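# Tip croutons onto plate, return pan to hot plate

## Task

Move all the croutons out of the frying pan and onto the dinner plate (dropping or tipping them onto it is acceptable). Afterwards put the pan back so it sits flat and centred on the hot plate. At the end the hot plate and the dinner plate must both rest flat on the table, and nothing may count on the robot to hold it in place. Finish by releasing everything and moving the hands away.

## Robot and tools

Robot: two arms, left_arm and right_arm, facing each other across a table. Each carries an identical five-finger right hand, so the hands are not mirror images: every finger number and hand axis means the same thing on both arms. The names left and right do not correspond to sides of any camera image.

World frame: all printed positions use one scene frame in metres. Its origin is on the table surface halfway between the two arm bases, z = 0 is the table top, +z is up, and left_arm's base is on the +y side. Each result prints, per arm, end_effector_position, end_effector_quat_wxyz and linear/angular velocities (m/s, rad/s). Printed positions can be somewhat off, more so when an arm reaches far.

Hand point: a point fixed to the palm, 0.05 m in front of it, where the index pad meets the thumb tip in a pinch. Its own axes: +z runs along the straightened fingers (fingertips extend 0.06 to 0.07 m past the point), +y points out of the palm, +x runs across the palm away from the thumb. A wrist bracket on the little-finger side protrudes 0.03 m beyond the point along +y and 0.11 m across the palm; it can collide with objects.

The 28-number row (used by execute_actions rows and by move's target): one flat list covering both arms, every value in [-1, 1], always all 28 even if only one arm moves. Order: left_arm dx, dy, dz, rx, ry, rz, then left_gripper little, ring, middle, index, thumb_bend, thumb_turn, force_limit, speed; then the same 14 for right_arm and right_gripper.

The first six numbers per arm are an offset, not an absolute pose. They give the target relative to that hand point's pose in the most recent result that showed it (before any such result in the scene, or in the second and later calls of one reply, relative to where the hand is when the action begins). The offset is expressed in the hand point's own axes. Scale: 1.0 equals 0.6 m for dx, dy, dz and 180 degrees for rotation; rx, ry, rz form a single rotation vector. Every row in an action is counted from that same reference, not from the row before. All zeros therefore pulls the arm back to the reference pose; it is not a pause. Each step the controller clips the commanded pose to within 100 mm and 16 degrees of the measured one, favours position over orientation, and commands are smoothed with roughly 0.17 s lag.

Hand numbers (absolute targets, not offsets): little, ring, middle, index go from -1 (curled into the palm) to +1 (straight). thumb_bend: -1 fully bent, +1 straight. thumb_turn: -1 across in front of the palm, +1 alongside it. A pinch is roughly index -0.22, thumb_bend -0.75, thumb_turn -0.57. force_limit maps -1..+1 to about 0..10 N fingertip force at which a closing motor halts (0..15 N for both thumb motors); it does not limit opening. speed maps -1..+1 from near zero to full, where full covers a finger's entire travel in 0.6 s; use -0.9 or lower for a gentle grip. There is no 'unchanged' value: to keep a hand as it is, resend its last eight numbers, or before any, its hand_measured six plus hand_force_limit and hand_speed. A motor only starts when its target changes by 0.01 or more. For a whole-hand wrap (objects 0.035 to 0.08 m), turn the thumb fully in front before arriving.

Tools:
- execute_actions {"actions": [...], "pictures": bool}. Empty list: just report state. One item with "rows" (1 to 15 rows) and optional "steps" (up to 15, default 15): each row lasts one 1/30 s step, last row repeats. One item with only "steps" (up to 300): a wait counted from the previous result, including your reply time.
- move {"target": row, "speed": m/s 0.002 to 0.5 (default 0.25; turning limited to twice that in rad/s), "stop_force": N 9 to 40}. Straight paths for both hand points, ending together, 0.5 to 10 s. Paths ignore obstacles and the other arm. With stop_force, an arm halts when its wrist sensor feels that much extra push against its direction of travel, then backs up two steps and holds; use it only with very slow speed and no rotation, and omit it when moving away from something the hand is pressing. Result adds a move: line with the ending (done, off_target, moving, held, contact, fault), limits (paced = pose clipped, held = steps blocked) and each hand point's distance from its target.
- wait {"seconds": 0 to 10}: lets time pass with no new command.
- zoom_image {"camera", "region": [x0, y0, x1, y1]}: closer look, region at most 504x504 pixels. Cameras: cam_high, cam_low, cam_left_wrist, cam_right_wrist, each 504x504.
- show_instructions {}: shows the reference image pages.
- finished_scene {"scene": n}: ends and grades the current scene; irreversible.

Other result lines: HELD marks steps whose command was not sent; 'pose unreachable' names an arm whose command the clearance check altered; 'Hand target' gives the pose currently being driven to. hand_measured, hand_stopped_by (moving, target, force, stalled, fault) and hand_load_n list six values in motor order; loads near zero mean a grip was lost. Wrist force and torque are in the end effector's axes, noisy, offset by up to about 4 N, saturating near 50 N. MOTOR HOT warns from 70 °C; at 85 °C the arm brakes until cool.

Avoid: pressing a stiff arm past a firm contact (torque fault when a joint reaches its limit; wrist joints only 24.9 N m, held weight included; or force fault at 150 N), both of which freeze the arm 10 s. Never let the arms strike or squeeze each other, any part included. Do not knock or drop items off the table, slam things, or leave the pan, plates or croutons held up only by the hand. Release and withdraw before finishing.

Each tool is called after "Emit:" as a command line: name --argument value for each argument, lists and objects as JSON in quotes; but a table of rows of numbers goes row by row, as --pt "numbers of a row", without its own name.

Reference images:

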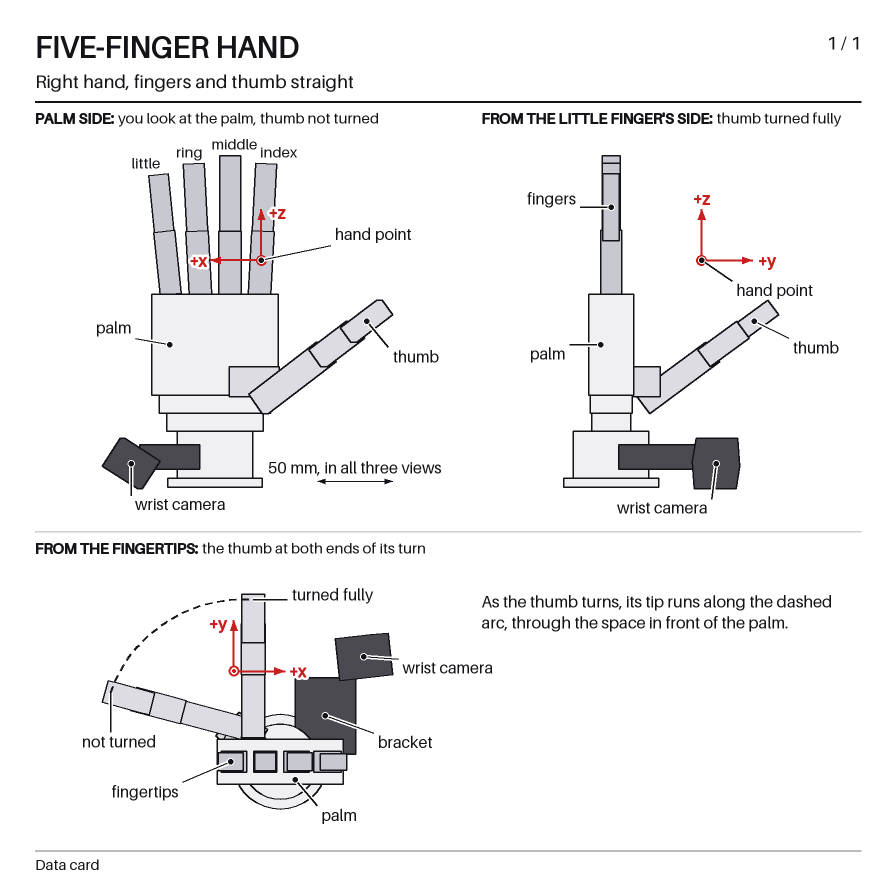

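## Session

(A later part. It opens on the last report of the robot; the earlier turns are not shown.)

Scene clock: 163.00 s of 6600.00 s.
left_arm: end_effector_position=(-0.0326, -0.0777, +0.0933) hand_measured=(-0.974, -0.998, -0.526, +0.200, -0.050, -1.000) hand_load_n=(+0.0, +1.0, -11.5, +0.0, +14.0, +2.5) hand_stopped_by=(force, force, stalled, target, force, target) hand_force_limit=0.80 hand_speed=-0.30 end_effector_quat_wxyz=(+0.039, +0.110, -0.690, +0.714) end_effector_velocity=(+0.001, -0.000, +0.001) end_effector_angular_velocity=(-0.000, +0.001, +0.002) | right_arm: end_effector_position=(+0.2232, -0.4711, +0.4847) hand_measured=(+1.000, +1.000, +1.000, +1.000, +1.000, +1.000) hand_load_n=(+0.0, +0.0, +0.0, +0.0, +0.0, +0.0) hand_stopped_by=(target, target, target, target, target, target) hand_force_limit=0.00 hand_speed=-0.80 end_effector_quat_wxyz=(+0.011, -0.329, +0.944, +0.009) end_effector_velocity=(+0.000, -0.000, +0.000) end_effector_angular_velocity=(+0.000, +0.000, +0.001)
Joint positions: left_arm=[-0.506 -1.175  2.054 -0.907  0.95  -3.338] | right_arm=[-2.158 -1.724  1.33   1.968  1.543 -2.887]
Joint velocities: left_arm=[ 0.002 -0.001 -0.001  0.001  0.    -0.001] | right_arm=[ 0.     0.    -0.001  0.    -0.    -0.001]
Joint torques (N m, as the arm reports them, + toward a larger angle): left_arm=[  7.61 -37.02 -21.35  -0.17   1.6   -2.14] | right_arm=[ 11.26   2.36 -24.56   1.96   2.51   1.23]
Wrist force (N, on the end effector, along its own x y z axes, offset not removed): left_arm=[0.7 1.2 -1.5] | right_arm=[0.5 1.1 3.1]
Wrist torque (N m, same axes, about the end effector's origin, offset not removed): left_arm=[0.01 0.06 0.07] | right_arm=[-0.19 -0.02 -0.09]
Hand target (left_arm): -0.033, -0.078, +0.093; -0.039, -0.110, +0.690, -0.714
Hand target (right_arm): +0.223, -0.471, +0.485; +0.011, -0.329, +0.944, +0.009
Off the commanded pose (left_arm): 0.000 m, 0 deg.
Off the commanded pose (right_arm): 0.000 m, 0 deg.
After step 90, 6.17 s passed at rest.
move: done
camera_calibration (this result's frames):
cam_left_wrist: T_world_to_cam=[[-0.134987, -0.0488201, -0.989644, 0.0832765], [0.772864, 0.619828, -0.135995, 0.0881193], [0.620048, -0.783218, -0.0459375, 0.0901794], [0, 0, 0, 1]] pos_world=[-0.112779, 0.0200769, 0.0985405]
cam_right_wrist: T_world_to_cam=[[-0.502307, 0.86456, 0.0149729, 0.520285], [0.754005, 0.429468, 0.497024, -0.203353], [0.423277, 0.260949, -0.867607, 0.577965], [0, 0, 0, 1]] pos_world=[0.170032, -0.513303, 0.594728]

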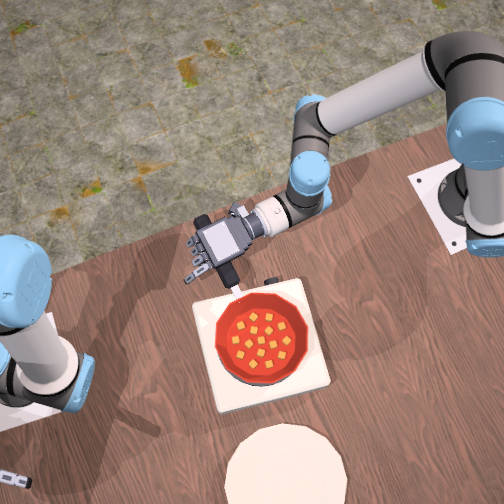

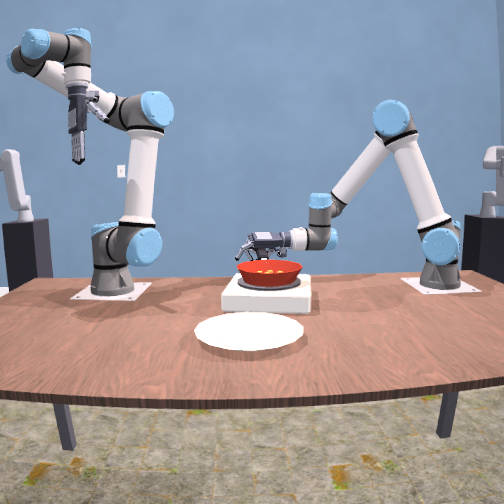

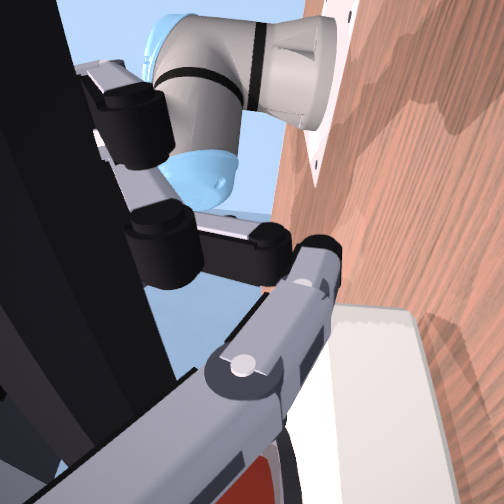

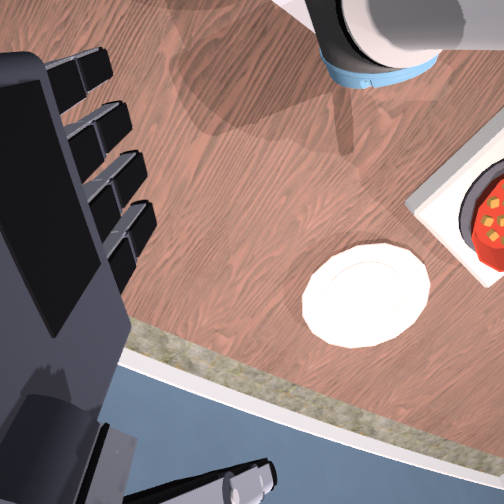

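Emit:
move --target '[0,0,0,0,0,0,-1,-1,1,1,0.6,-1,0.8,0.3, 0,0,0,0,0,0,1,1,1,1,1,1,0,-0.8]'

Emit:
move --target '[0,0,0,0,0,0,-1,-1,1,1,-1,-1,1,-0.5, 0,0,0,0,0,0,1,1,1,1,1,1,0,-0.8]'

Emit:
zoom_image --camera "cam_low" --region '[220, 190, 400, 310]'

Scene clock: 177.47 s of 6600.00 s.
left_arm: end_effector_position=(-0.0326, -0.0777, +0.0933) hand_measured=(-0.974, -0.998, +1.000, +1.000, +0.600, -1.000) hand_load_n=(+0.0, +1.0, +0.0, +0.0, +0.0, +0.0) hand_stopped_by=(force, force, target, target, target, target) hand_force_limit=0.80 hand_speed=0.30 end_effector_quat_wxyz=(+0.039, +0.110, -0.690, +0.714) end_effector_velocity=(-0.001, -0.000, +0.001) end_effector_angular_velocity=(-0.001, +0.000, +0.001) | right_arm: end_effector_position=(+0.2232, -0.4711, +0.4847) hand_measured=(+1.000, +1.000, +1.000, +1.000, +1.000, +1.000) hand_load_n=(+0.0, +0.0, +0.0, +0.0, +0.0, +0.0) hand_stopped_by=(target, target, target, target, target, target) hand_force_limit=0.00 hand_speed=-0.80 end_effector_quat_wxyz=(+0.011, -0.329, +0.944, +0.009) end_effector_velocity=(-0.000, -0.000, -0.000) end_effector_angular_velocity=(-0.001, -0.000, -0.001)
Joint positions: left_arm=[-0.506 -1.175  2.054 -0.907  0.95  -3.338] | right_arm=[-2.158 -1.724  1.33   1.968  1.543 -2.887]
Joint velocities: left_arm=[-0.001 -0.001 -0.001  0.    -0.002  0.001] | right_arm=[-0. -0. -0. -0.  0.  0.]
Joint torques (N m, as the arm reports them, + toward a larger angle): left_arm=[  6.94 -33.44 -20.44  -2.     1.41  -1.99] | right_arm=[ 10.75   0.97 -24.59   1.96   2.11   1.3 ]
Wrist force (N, on the end effector, along its own x y z axes, offset not removed): left_arm=[0.7 1.8 -0.6] | right_arm=[2.4 -4.9 -3.5]
Wrist torque (N m, same axes, about the end effector's origin, offset not removed): left_arm=[-0.05 0.02 0.03] | right_arm=[-0.36 -0.21 -0.09]
Hand target (left_arm): -0.033, -0.078, +0.093; -0.039, -0.110, +0.690, -0.714
Hand target (right_arm): +0.223, -0.471, +0.485; +0.011, -0.329, +0.944, +0.009
Off the commanded pose (left_arm): 0.000 m, 0 deg.
Off the commanded pose (right_arm): 0.000 m, 0 deg.
After step 90, 10.47 s passed at rest.
move: done
camera_calibration (this result's frames):
cam_left_wrist: T_world_to_cam=[[-0.134988, -0.0488193, -0.989644, 0.0832847], [0.772863, 0.619829, -0.135995, 0.0881183], [0.620049, -0.783217, -0.0459388, 0.0901787], [0, 0, 0, 1]] pos_world=[-0.112776, 0.0200771, 0.0985485]
cam_right_wrist: T_world_to_cam=[[-0.502308, 0.864559, 0.0149728, 0.520285], [0.754005, 0.429468, 0.497024, -0.203352], [0.423277, 0.260949, -0.867607, 0.577965], [0, 0, 0, 1]] pos_world=[0.170033, -0.513303, 0.594728]

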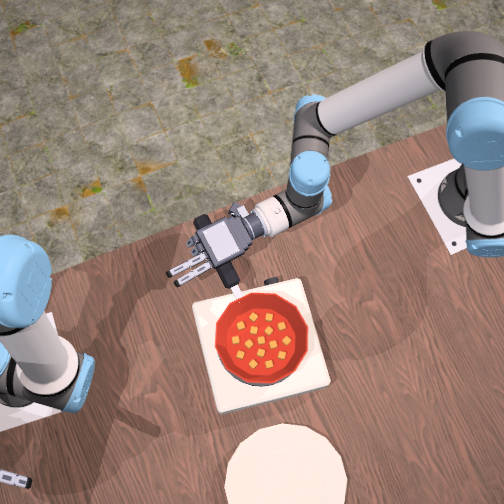

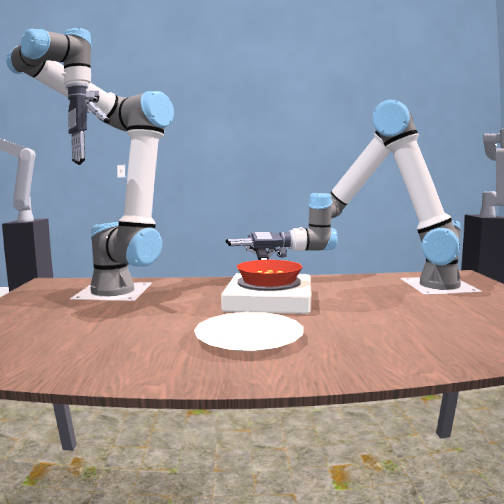

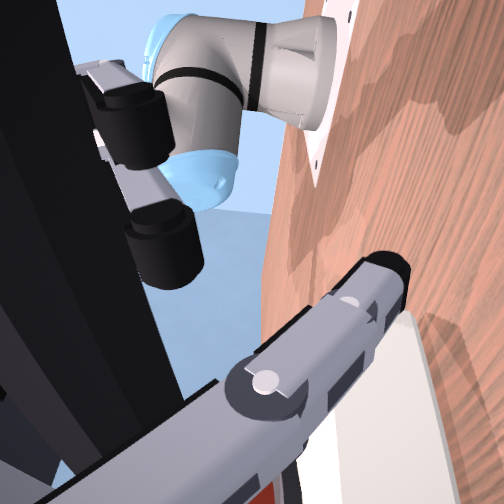

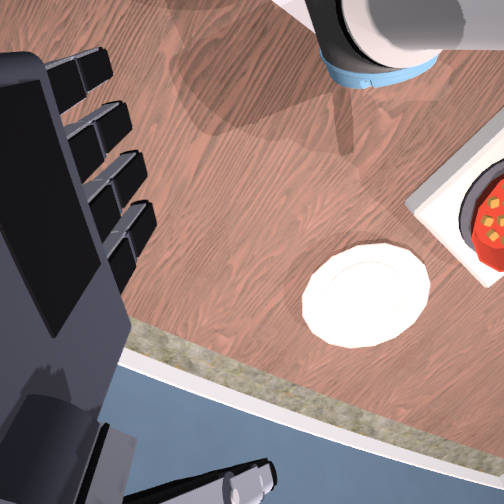

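Scene clock: 180.77 s of 6600.00 s.
left_arm: end_effector_position=(-0.0326, -0.0777, +0.0933) hand_measured=(-0.974, -0.998, +1.000, +1.000, -1.000, -1.000) hand_load_n=(+0.0, +0.0, +0.0, +0.0, +0.5, +0.5) hand_stopped_by=(force, force, target, target, target, target) hand_force_limit=1.00 hand_speed=-0.50 end_effector_quat_wxyz=(+0.039, +0.110, -0.690, +0.714) end_effector_velocity=(-0.000, +0.000, +0.000) end_effector_angular_velocity=(-0.000, -0.001, -0.000) | right_arm: end_effector_position=(+0.2232, -0.4711, +0.4847) hand_measured=(+1.000, +1.000, +1.000, +1.000, +1.000, +1.000) hand_load_n=(+0.0, +0.0, +0.0, +0.0, +0.0, +0.0) hand_stopped_by=(target, target, target, target, target, target) hand_force_limit=0.00 hand_speed=-0.80 end_effector_quat_wxyz=(+0.011, -0.329, +0.944, +0.009) end_effector_velocity=(-0.000, +0.000, +0.000) end_effector_angular_velocity=(-0.000, -0.000, +0.002)
Joint positions: left_arm=[-0.506 -1.175  2.054 -0.907  0.95  -3.338] | right_arm=[-2.158 -1.724  1.33   1.968  1.543 -2.887]
Joint velocities: left_arm=[-0.001 -0.001  0.001  0.    -0.     0.001] | right_arm=[ 0.    -0.001  0.     0.    -0.    -0.002]
Joint torques (N m, as the arm reports them, + toward a larger angle): left_arm=[  7.06 -33.88 -20.22  -2.25   1.28  -2.01] | right_arm=[  9.48   0.83 -24.97   1.69   2.22   1.  ]
Wrist force (N, on the end effector, along its own x y z axes, offset not removed): left_arm=[0.1 1.2 -1.6] | right_arm=[-0.1 0.1 -2.2]
Wrist torque (N m, same axes, about the end effector's origin, offset not removed): left_arm=[-0.07 0.11 -0.01] | right_arm=[0.07 0.26 0.04]
Hand target (left_arm): -0.033, -0.078, +0.093; -0.039, -0.110, +0.690, -0.714
Hand target (right_arm): +0.223, -0.471, +0.485; +0.011, -0.329, +0.944, +0.009
Off the commanded pose (left_arm): 0.000 m, 0 deg.
Off the commanded pose (right_arm): 0.000 m, 0 deg.
move: done
camera_calibration (this result's frames):
cam_left_wrist: T_world_to_cam=[[-0.134988, -0.0488189, -0.989644, 0.0832845], [0.772863, 0.619829, -0.135995, 0.0881182], [0.620049, -0.783217, -0.045939, 0.0901787], [0, 0, 0, 1]] pos_world=[-0.112776, 0.0200771, 0.0985484]
cam_right_wrist: T_world_to_cam=[[-0.502307, 0.864559, 0.0149727, 0.520285], [0.754005, 0.429468, 0.497024, -0.203352], [0.423277, 0.260948, -0.867607, 0.577965], [0, 0, 0, 1]] pos_world=[0.170032, -0.513303, 0.594728]

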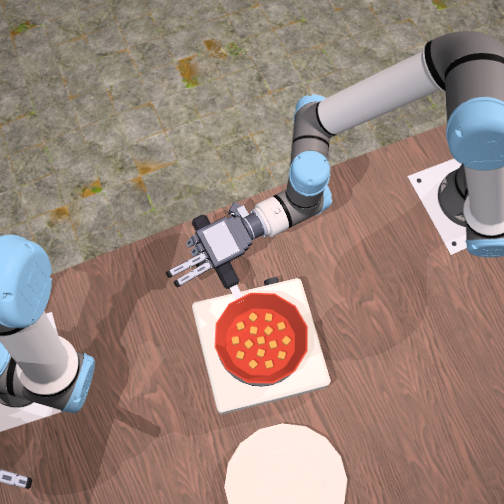

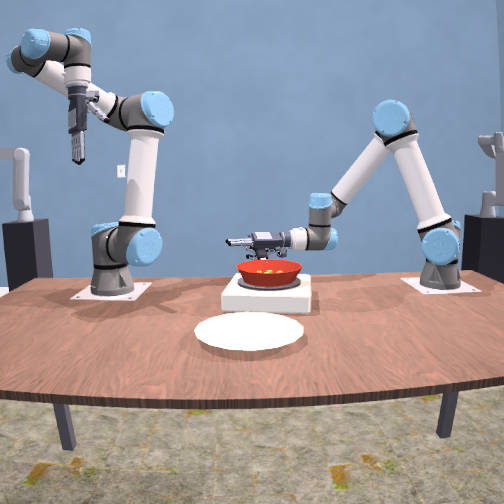

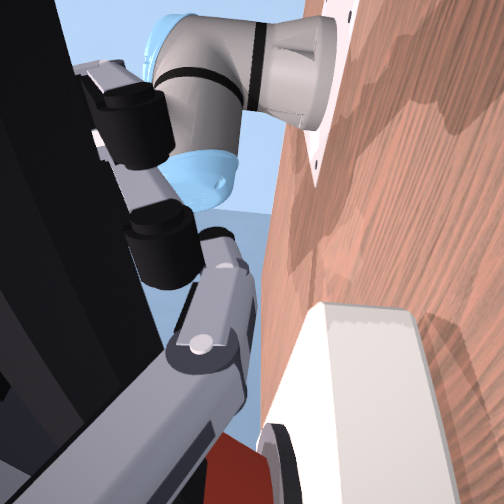

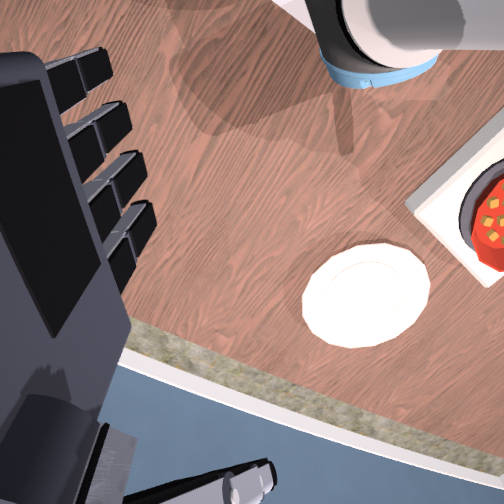

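Region (220, 190, 400, 310) of cam_low's 504x504 image, scaled by 2.800, with more detail than that image has.

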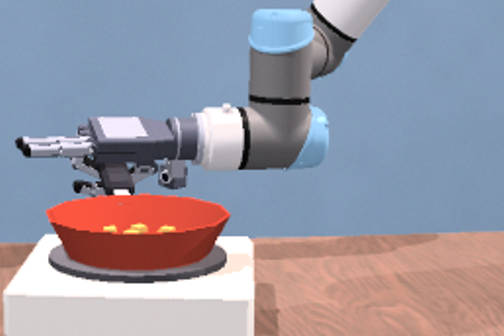

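Emit:
move --target '[0,0.004,0.025,0,0,0,0.5,0.5,1,1,1,-1,1,0.3, 0,0,0,0,0,0,1,1,1,1,1,1,0,-0.8]' --speed 0.03

Emit:
move --target '[0,0,0,0,0,0,-1,-1,-1,-1,1,-1,1,-0.4, 0,0,0,0,0,0,1,1,1,1,1,1,0,-0.8]'

Emit:
zoom_image --camera "cam_low" --region '[220, 190, 400, 310]'

Scene clock: 210.00 s of 6600.00 s.
left_arm: end_effector_position=(-0.0315, -0.0927, +0.0913) hand_measured=(+0.500, +0.500, +1.000, +1.000, +1.000, -1.000) hand_load_n=(+0.0, +0.0, +0.0, +0.0, +0.0, +0.0) hand_stopped_by=(target, target, target, target, target, target) hand_force_limit=1.00 hand_speed=0.30 end_effector_quat_wxyz=(+0.039, +0.110, -0.690, +0.714) end_effector_velocity=(-0.000, -0.001, +0.000) end_effector_angular_velocity=(-0.001, +0.001, -0.000) | right_arm: end_effector_position=(+0.2232, -0.4711, +0.4847) hand_measured=(+1.000, +1.000, +1.000, +1.000, +1.000, +1.000) hand_load_n=(+0.0, +0.0, +0.0, +0.0, +0.0, +0.0) hand_stopped_by=(target, target, target, target, target, target) hand_force_limit=0.00 hand_speed=-0.80 end_effector_quat_wxyz=(+0.011, -0.329, +0.944, +0.009) end_effector_velocity=(-0.000, -0.000, -0.000) end_effector_angular_velocity=(-0.001, +0.001, +0.000)
Joint positions: left_arm=[-0.487 -1.145  2.012 -0.895  0.97  -3.338] | right_arm=[-2.158 -1.724  1.33   1.968  1.543 -2.887]
Joint velocities: left_arm=[ 0.001  0.001 -0.002 -0.     0.001 -0.   ] | right_arm=[-0.    -0.     0.    -0.     0.001 -0.001]
Joint torques (N m, as the arm reports them, + toward a larger angle): left_arm=[  7.79 -23.07 -20.53   0.09   1.74  -1.98] | right_arm=[  9.51   0.57 -23.7    1.53   2.15   1.24]
Wrist force (N, on the end effector, along its own x y z axes, offset not removed): left_arm=[1.0 -1.7 -2.4] | right_arm=[-0.3 2.5 1.5]
Wrist torque (N m, same axes, about the end effector's origin, offset not removed): left_arm=[-0.14 0.02 0.01] | right_arm=[0.25 -0.10 0.11]
Hand target (left_arm): -0.032, -0.093, +0.091; -0.039, -0.110, +0.690, -0.714
Hand target (right_arm): +0.223, -0.471, +0.485; +0.011, -0.329, +0.944, +0.009
Off the commanded pose (left_arm): 0.000 m, 0 deg.
Off the commanded pose (right_arm): 0.000 m, 0 deg.
After step 90, 24.50 s passed at rest.
move: done
camera_calibration (this result's frames):
cam_left_wrist: T_world_to_cam=[[-0.134983, -0.0488179, -0.989645, 0.0807196], [0.772864, 0.619829, -0.13599, 0.09632], [0.62005, -0.783217, -0.0459366, 0.0776526], [0, 0, 0, 1]] pos_world=[-0.111695, 0.00505734, 0.0965494]
cam_right_wrist: T_world_to_cam=[[-0.502307, 0.864559, 0.0149728, 0.520285], [0.754005, 0.429468, 0.497024, -0.203352], [0.423277, 0.260949, -0.867607, 0.577965], [0, 0, 0, 1]] pos_world=[0.170032, -0.513303, 0.594728]

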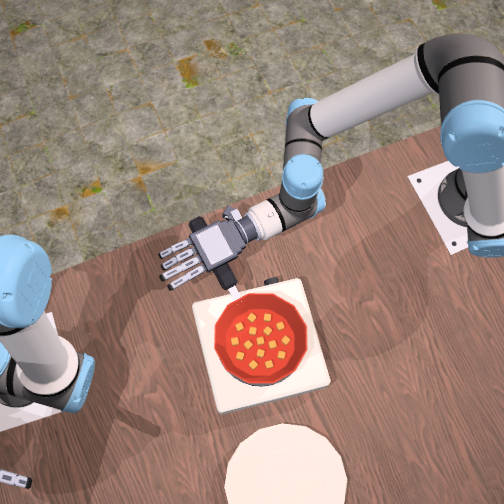

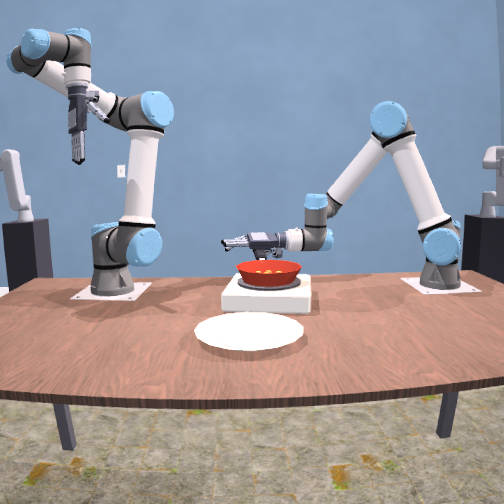

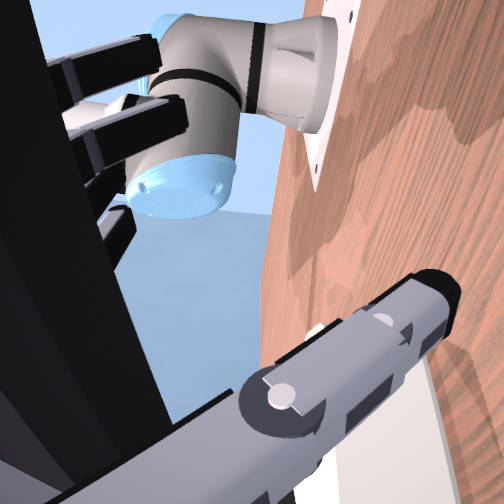

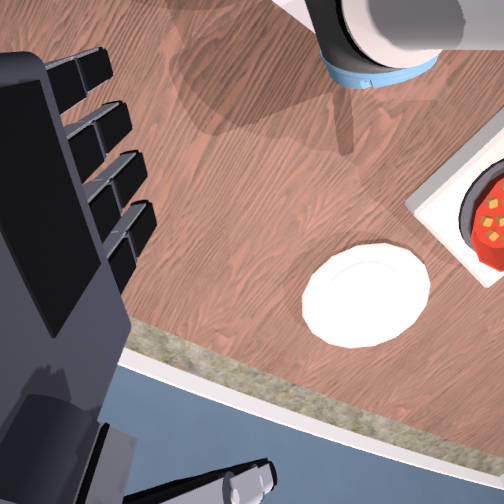

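Scene clock: 212.27 s of 6600.00 s.
left_arm: end_effector_position=(-0.0315, -0.0927, +0.0913) hand_measured=(-1.000, -1.000, -1.000, -1.000, +1.000, -1.000) hand_load_n=(+0.0, +0.0, +0.0, +0.0, +0.0, +0.0) hand_stopped_by=(target, target, target, target, target, target) hand_force_limit=1.00 hand_speed=-0.40 end_effector_quat_wxyz=(+0.039, +0.110, -0.690, +0.714) end_effector_velocity=(+0.000, +0.000, +0.000) end_effector_angular_velocity=(+0.001, -0.002, +0.001) | right_arm: end_effector_position=(+0.2232, -0.4711, +0.4847) hand_measured=(+1.000, +1.000, +1.000, +1.000, +1.000, +1.000) hand_load_n=(+0.0, +0.0, +0.0, +0.0, +0.0, +0.0) hand_stopped_by=(target, target, target, target, target, target) hand_force_limit=0.00 hand_speed=-0.80 end_effector_quat_wxyz=(+0.011, -0.329, +0.944, +0.009) end_effector_velocity=(+0.001, -0.001, -0.000) end_effector_angular_velocity=(+0.001, +0.001, -0.001)
Joint positions: left_arm=[-0.487 -1.145  2.012 -0.895  0.97  -3.338] | right_arm=[-2.158 -1.724  1.33   1.968  1.543 -2.887]
Joint velocities: left_arm=[ 0.    -0.    -0.     0.001 -0.001  0.002] | right_arm=[-0.001  0.002  0.    -0.001 -0.    -0.   ]
Joint torques (N m, as the arm reports them, + toward a larger angle): left_arm=[  7.62 -24.64 -20.5   -0.35   1.51  -1.95] | right_arm=[  9.33   3.23 -25.01   1.67   2.29   1.17]
Wrist force (N, on the end effector, along its own x y z axes, offset not removed): left_arm=[0.5 -2.8 -3.2] | right_arm=[0.4 -6.7 -0.7]
Wrist torque (N m, same axes, about the end effector's origin, offset not removed): left_arm=[-0.24 0.13 0.00] | right_arm=[-1.09 0.09 0.03]
Hand target (left_arm): -0.032, -0.093, +0.091; -0.039, -0.110, +0.690, -0.714
Hand target (right_arm): +0.223, -0.471, +0.485; +0.011, -0.329, +0.944, +0.009
Off the commanded pose (left_arm): 0.000 m, 0 deg.
Off the commanded pose (right_arm): 0.000 m, 0 deg.
move: done
camera_calibration (this result's frames):
cam_left_wrist: T_world_to_cam=[[-0.134982, -0.0488152, -0.989645, 0.0807187], [0.772864, 0.619829, -0.135988, 0.0963196], [0.620049, -0.783217, -0.0459382, 0.0776524], [0, 0, 0, 1]] pos_world=[-0.111695, 0.00505729, 0.0965483]
cam_right_wrist: T_world_to_cam=[[-0.502307, 0.864559, 0.0149726, 0.520285], [0.754005, 0.429468, 0.497024, -0.203352], [0.423277, 0.260948, -0.867607, 0.577965], [0, 0, 0, 1]] pos_world=[0.170032, -0.513303, 0.594728]

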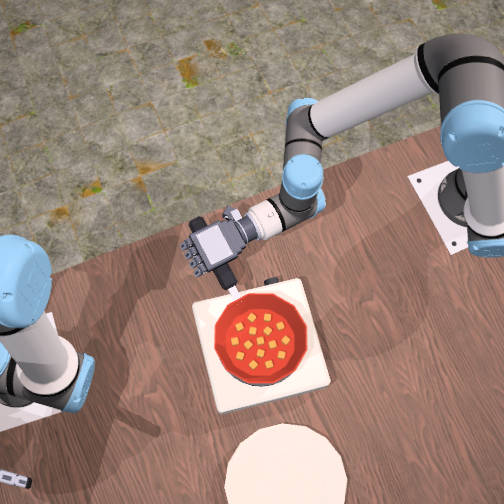

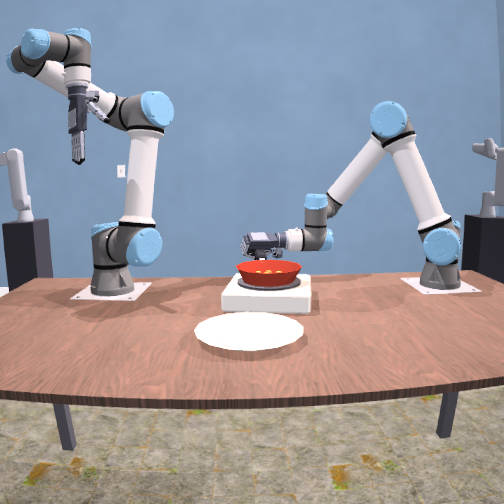

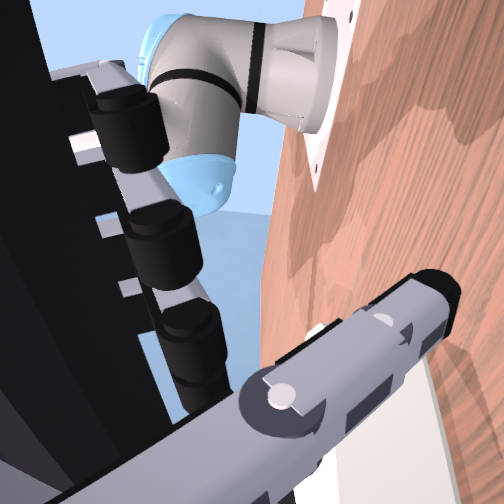

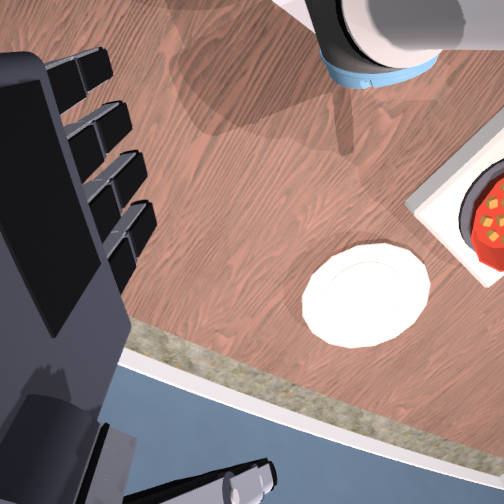

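Region (220, 190, 400, 310) of cam_low's 504x504 image, scaled by 2.800, with more detail than that image has.

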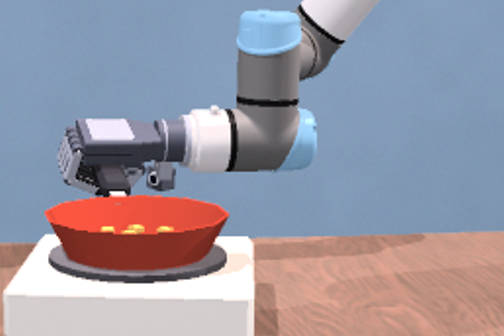

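Emit:
move --target '[0,0,0,0,0,0,1,1,1,1,1,-1,1,0.5, 0,0,0,0,0,0,1,1,1,1,1,-1,0.5,0.5]'

Emit:
move --target '[0,-0.01,-0.25,0,0,0,1,1,1,1,1,-1,1,0.5, 0,0,0,0,0,0,1,1,1,1,1,-1,0.5,0.5]' --speed 0.15

Emit:
move --target '[0,-0.4,-0.4,0,0,0,1,1,1,1,1,-1,1,0.5, 0,0,0,0,0,0,1,1,1,1,1,-1,0.5,0.5]' --speed 0.3

Scene clock: 249.57 s of 6600.00 s.
left_arm: end_effector_position=(-0.0315, -0.0927, +0.0913) hand_measured=(+1.000, +1.000, +1.000, +1.000, +1.000, -1.000) hand_load_n=(+0.0, +0.0, +0.0, +0.0, +0.0, +0.0) hand_stopped_by=(target, target, target, target, target, target) hand_force_limit=1.00 hand_speed=0.50 end_effector_quat_wxyz=(+0.039, +0.110, -0.690, +0.714) end_effector_velocity=(-0.000, +0.000, +0.000) end_effector_angular_velocity=(-0.000, +0.000, +0.000) | right_arm: end_effector_position=(+0.2232, -0.4711, +0.4847) hand_measured=(+1.000, +1.000, +1.000, +1.000, +1.000, -1.000) hand_load_n=(+0.0, +0.0, +0.0, +0.0, +0.0, +0.0) hand_stopped_by=(target, target, target, target, target, target) hand_force_limit=0.50 hand_speed=0.50 end_effector_quat_wxyz=(+0.011, -0.329, +0.944, +0.009) end_effector_velocity=(+0.000, -0.000, -0.000) end_effector_angular_velocity=(+0.000, +0.000, -0.001)
Joint positions: left_arm=[-0.487 -1.145  2.012 -0.895  0.97  -3.338] | right_arm=[-2.158 -1.724  1.33   1.968  1.543 -2.887]
Joint velocities: left_arm=[-0.    -0.001  0.     0.    -0.    -0.   ] | right_arm=[-0.001  0.001 -0.    -0.    -0.     0.001]
Joint torques (N m, as the arm reports them, + toward a larger angle): left_arm=[  6.96 -26.56 -18.24  -1.22   1.21  -1.84] | right_arm=[  9.43   1.14 -25.34   1.68   2.34   1.42]
Wrist force (N, on the end effector, along its own x y z axes, offset not removed): left_arm=[1.8 -1.9 -3.3] | right_arm=[0.6 0.9 1.3]
Wrist torque (N m, same axes, about the end effector's origin, offset not removed): left_arm=[-0.18 -0.06 0.05] | right_arm=[-0.04 -0.09 0.24]
Hand target (left_arm): -0.032, -0.093, +0.091; -0.039, -0.110, +0.690, -0.714
Hand target (right_arm): +0.223, -0.471, +0.485; +0.011, -0.329, +0.944, +0.009
Off the commanded pose (left_arm): 0.000 m, 0 deg.
Off the commanded pose (right_arm): 0.000 m, 0 deg.
After step 90, 33.07 s passed at rest.
move: done
camera_calibration (this result's frames):
cam_left_wrist: T_world_to_cam=[[-0.134982, -0.0488152, -0.989645, 0.0807187], [0.772864, 0.61983, -0.135988, 0.0963195], [0.62005, -0.783217, -0.0459382, 0.0776524], [0, 0, 0, 1]] pos_world=[-0.111695, 0.00505729, 0.0965484]
cam_right_wrist: T_world_to_cam=[[-0.502308, 0.864559, 0.0149725, 0.520285], [0.754005, 0.429468, 0.497024, -0.203352], [0.423277, 0.260948, -0.867607, 0.577965], [0, 0, 0, 1]] pos_world=[0.170032, -0.513303, 0.594728]

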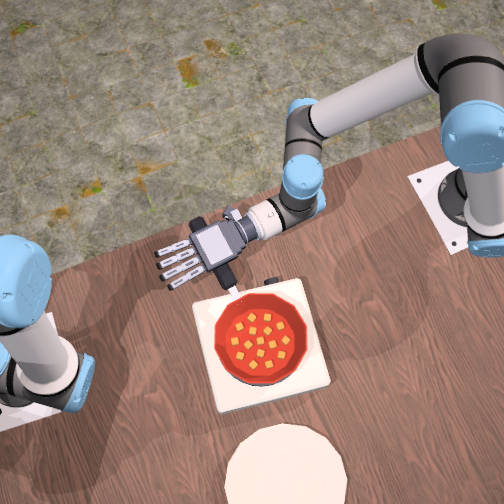

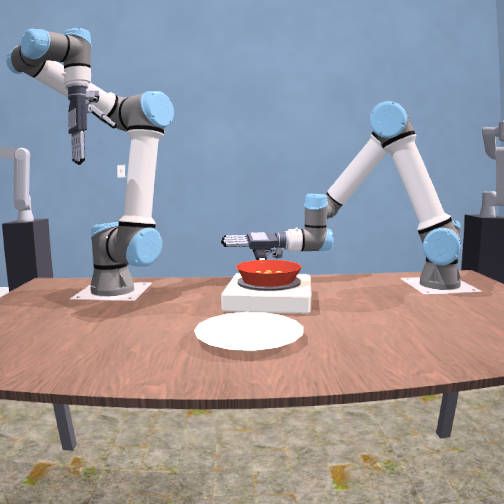

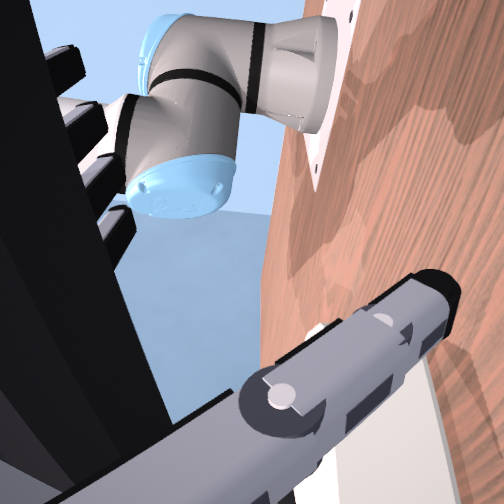

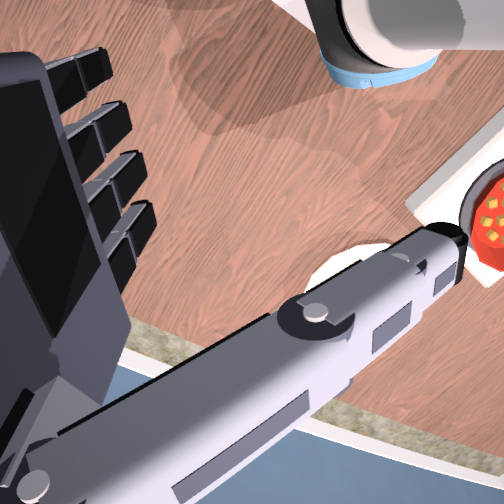

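Scene clock: 251.20 s of 6600.00 s.
left_arm: end_effector_position=(-0.0460, +0.0564, +0.0936) hand_measured=(+1.000, +1.000, +1.000, +1.000, +1.000, -1.000) hand_load_n=(+0.0, +0.0, +0.0, +0.0, +0.0, +0.0) hand_stopped_by=(target, target, target, target, target, target) hand_force_limit=1.00 hand_speed=0.50 end_effector_quat_wxyz=(+0.039, +0.110, -0.690, +0.714) end_effector_velocity=(-0.001, +0.003, +0.001) end_effector_angular_velocity=(-0.001, -0.000, +0.001) | right_arm: end_effector_position=(+0.2232, -0.4711, +0.4847) hand_measured=(+1.000, +1.000, +1.000, +1.000, +1.000, -1.000) hand_load_n=(+0.0, +0.0, +0.0, +0.0, +0.0, +0.0) hand_stopped_by=(target, target, target, target, target, target) hand_force_limit=0.50 hand_speed=0.50 end_effector_quat_wxyz=(+0.011, -0.329, +0.944, +0.009) end_effector_velocity=(-0.000, +0.001, +0.000) end_effector_angular_velocity=(-0.000, -0.002, -0.001)
Joint positions: left_arm=[-0.769 -1.415  2.413 -1.033  0.687 -3.326] | right_arm=[-2.158 -1.724  1.33   1.968  1.543 -2.887]
Joint velocities: left_arm=[-0.009 -0.007  0.006 -0.002 -0.01   0.002] | right_arm=[ 0.001 -0.001  0.    -0.    -0.001  0.002]
Joint torques (N m, as the arm reports them, + toward a larger angle): left_arm=[ -7.1  -25.83  -5.95  -3.03  -1.94   1.93] | right_arm=[  9.3    1.4  -24.55   1.76   2.34   1.16]
Wrist force (N, on the end effector, along its own x y z axes, offset not removed): left_arm=[0.1 -0.5 -2.0] | right_arm=[-2.9 -0.4 0.2]
Wrist torque (N m, same axes, about the end effector's origin, offset not removed): left_arm=[-0.01 0.14 0.03] | right_arm=[-0.16 0.38 -0.11]
Hand target (left_arm): -0.046, +0.057, +0.094; -0.039, -0.110, +0.690, -0.714
Hand target (right_arm): +0.223, -0.471, +0.485; +0.011, -0.329, +0.944, +0.009
Off the commanded pose (left_arm): 0.000 m, 0 deg.
Off the commanded pose (right_arm): 0.000 m, 0 deg.
move: done
camera_calibration (this result's frames):
cam_left_wrist: T_world_to_cam=[[-0.135078, -0.0486594, -0.989639, 0.0882927], [0.772918, 0.619767, -0.13597, 0.0154224], [0.619962, -0.783276, -0.0461068, 0.203505], [0, 0, 0, 1]] pos_world=[-0.126159, 0.154139, 0.098858]
cam_right_wrist: T_world_to_cam=[[-0.502308, 0.864559, 0.0149727, 0.520285], [0.754005, 0.429468, 0.497024, -0.203352], [0.423277, 0.260949, -0.867607, 0.577965], [0, 0, 0, 1]] pos_world=[0.170032, -0.513303, 0.594728]

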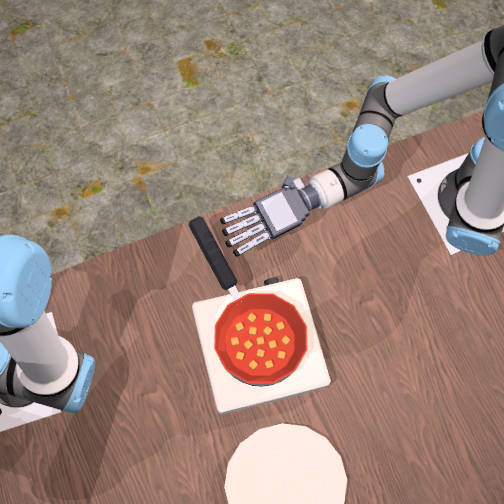

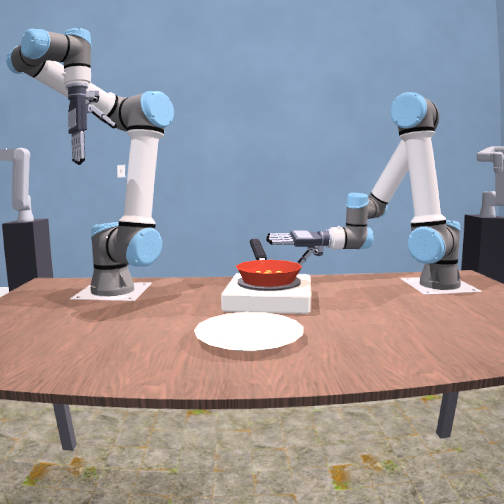

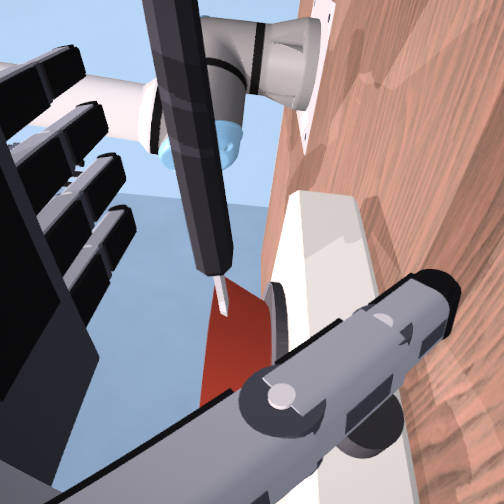

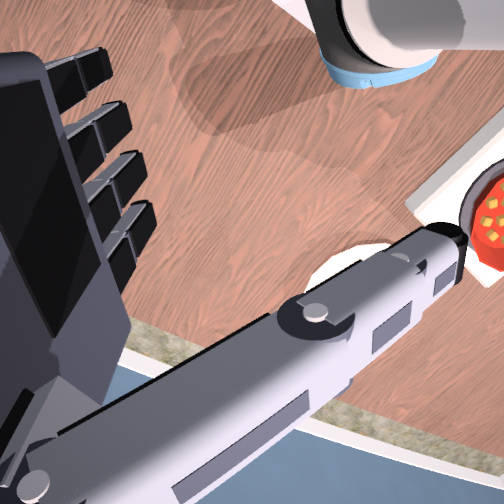

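Scene clock: 254.23 s of 6600.00 s.
left_arm: end_effector_position=(-0.0221, +0.3020, +0.3234) hand_measured=(+1.000, +1.000, +1.000, +1.000, +1.000, -1.000) hand_load_n=(+0.0, +0.0, +0.0, +0.0, +0.0, +0.0) hand_stopped_by=(target, target, target, target, target, target) hand_force_limit=1.00 hand_speed=0.50 end_effector_quat_wxyz=(-0.034, +0.153, -0.696, +0.700) end_effector_velocity=(+0.001, -0.000, +0.000) end_effector_angular_velocity=(+0.000, -0.000, +0.005) | right_arm: end_effector_position=(+0.2232, -0.4711, +0.4847) hand_measured=(+1.000, +1.000, +1.000, +1.000, +1.000, -1.000) hand_load_n=(+0.0, +0.0, +0.0, +0.0, +0.0, +0.0) hand_stopped_by=(target, target, target, target, target, target) hand_force_limit=0.50 hand_speed=0.50 end_effector_quat_wxyz=(+0.011, -0.329, +0.944, +0.009) end_effector_velocity=(-0.000, -0.000, +0.000) end_effector_angular_velocity=(-0.001, -0.001, +0.000)
Joint positions: left_arm=[-2.451 -2.557  2.313  0.226 -1.156 -3.302] | right_arm=[-2.158 -1.724  1.33   1.968  1.543 -2.887]
Joint velocities: left_arm=[ 0.009  0.002 -0.    -0.002  0.003  0.001] | right_arm=[-0. -0. -0. -0.  0. -0.]
Joint torques (N m, as the arm reports them, + toward a larger angle): left_arm=[  8.14  19.78 -23.89  -0.42   1.59  -1.05] | right_arm=[  9.55   2.1  -23.69   1.81   2.09   1.27]
Wrist force (N, on the end effector, along its own x y z axes, offset not removed): left_arm=[-0.2 -0.5 -0.4] | right_arm=[-1.3 -3.4 -1.7]
Wrist torque (N m, same axes, about the end effector's origin, offset not removed): left_arm=[-0.12 0.10 0.05] | right_arm=[-0.45 0.35 -0.18]
Hand target (left_arm): -0.022, +0.302, +0.323; +0.034, -0.153, +0.697, -0.700
Hand target (right_arm): +0.223, -0.471, +0.485; +0.011, -0.329, +0.944, +0.009
Off the commanded pose (left_arm): 0.004 m, 10 deg.
Off the commanded pose (right_arm): 0.000 m, 0 deg.
move: held (left_arm); limits=paced,held; held on 4 of 91 steps (left_arm), including the last (left_arm)
pose unreachable (left arm): on one or more control steps of this call this arm could not follow its commanded pose, so it was not sent that pose on those steps. On the call's last step it was still not sent that pose. It may still have moved: this result reports where it is.
cause: the commanded pose would bring two parts of the arm too close to each other (joints 3 (elbow) to 6 (wrist 3) lie between them).
camera_calibration (this result's frames):
cam_left_wrist: T_world_to_cam=[[-0.0926528, -0.0201342, -0.995495, 0.325096], [0.667247, 0.740837, -0.0770857, -0.181954], [0.739051, -0.671383, -0.0552061, 0.363524], [0, 0, 0, 1]] pos_world=[-0.117134, 0.385408, 0.329674]
cam_right_wrist: T_world_to_cam=[[-0.502307, 0.864559, 0.0149724, 0.520285], [0.754005, 0.429468, 0.497024, -0.203352], [0.423277, 0.260948, -0.867607, 0.577965], [0, 0, 0, 1]] pos_world=[0.170032, -0.513303, 0.594728]

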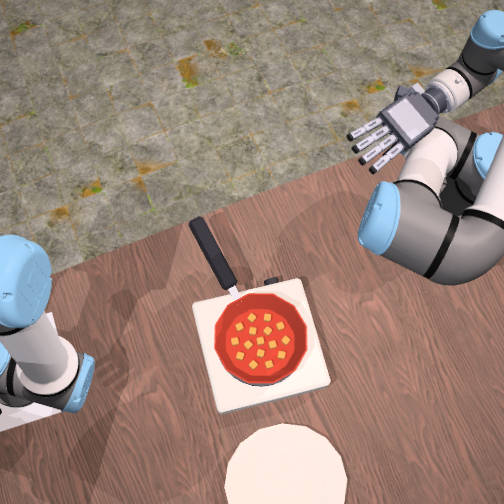

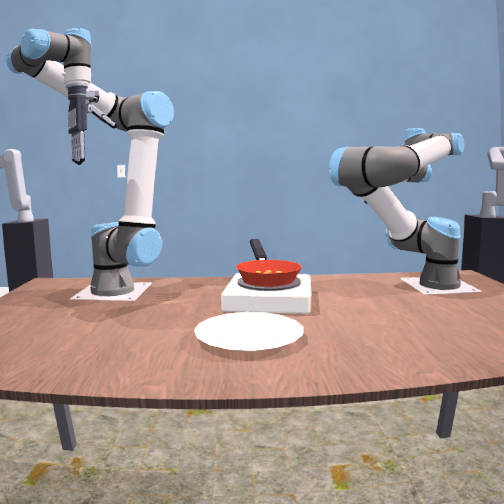

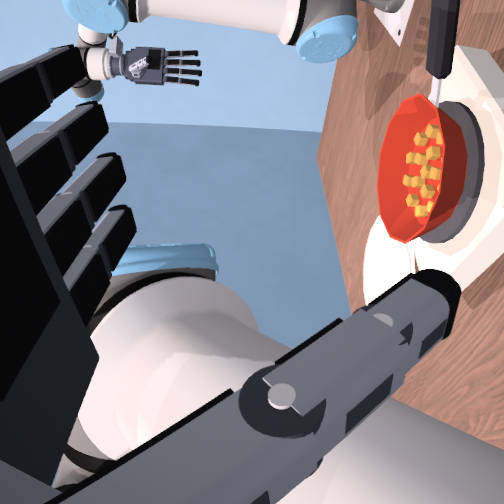

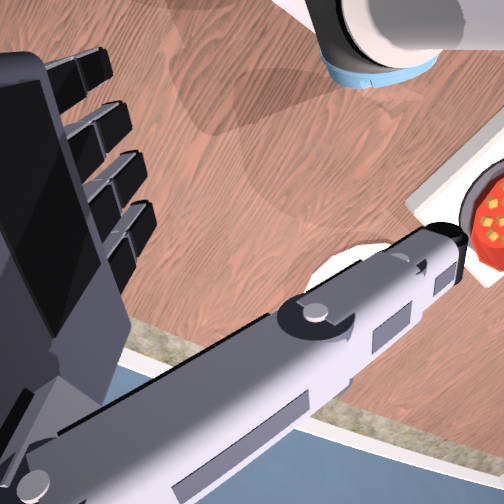

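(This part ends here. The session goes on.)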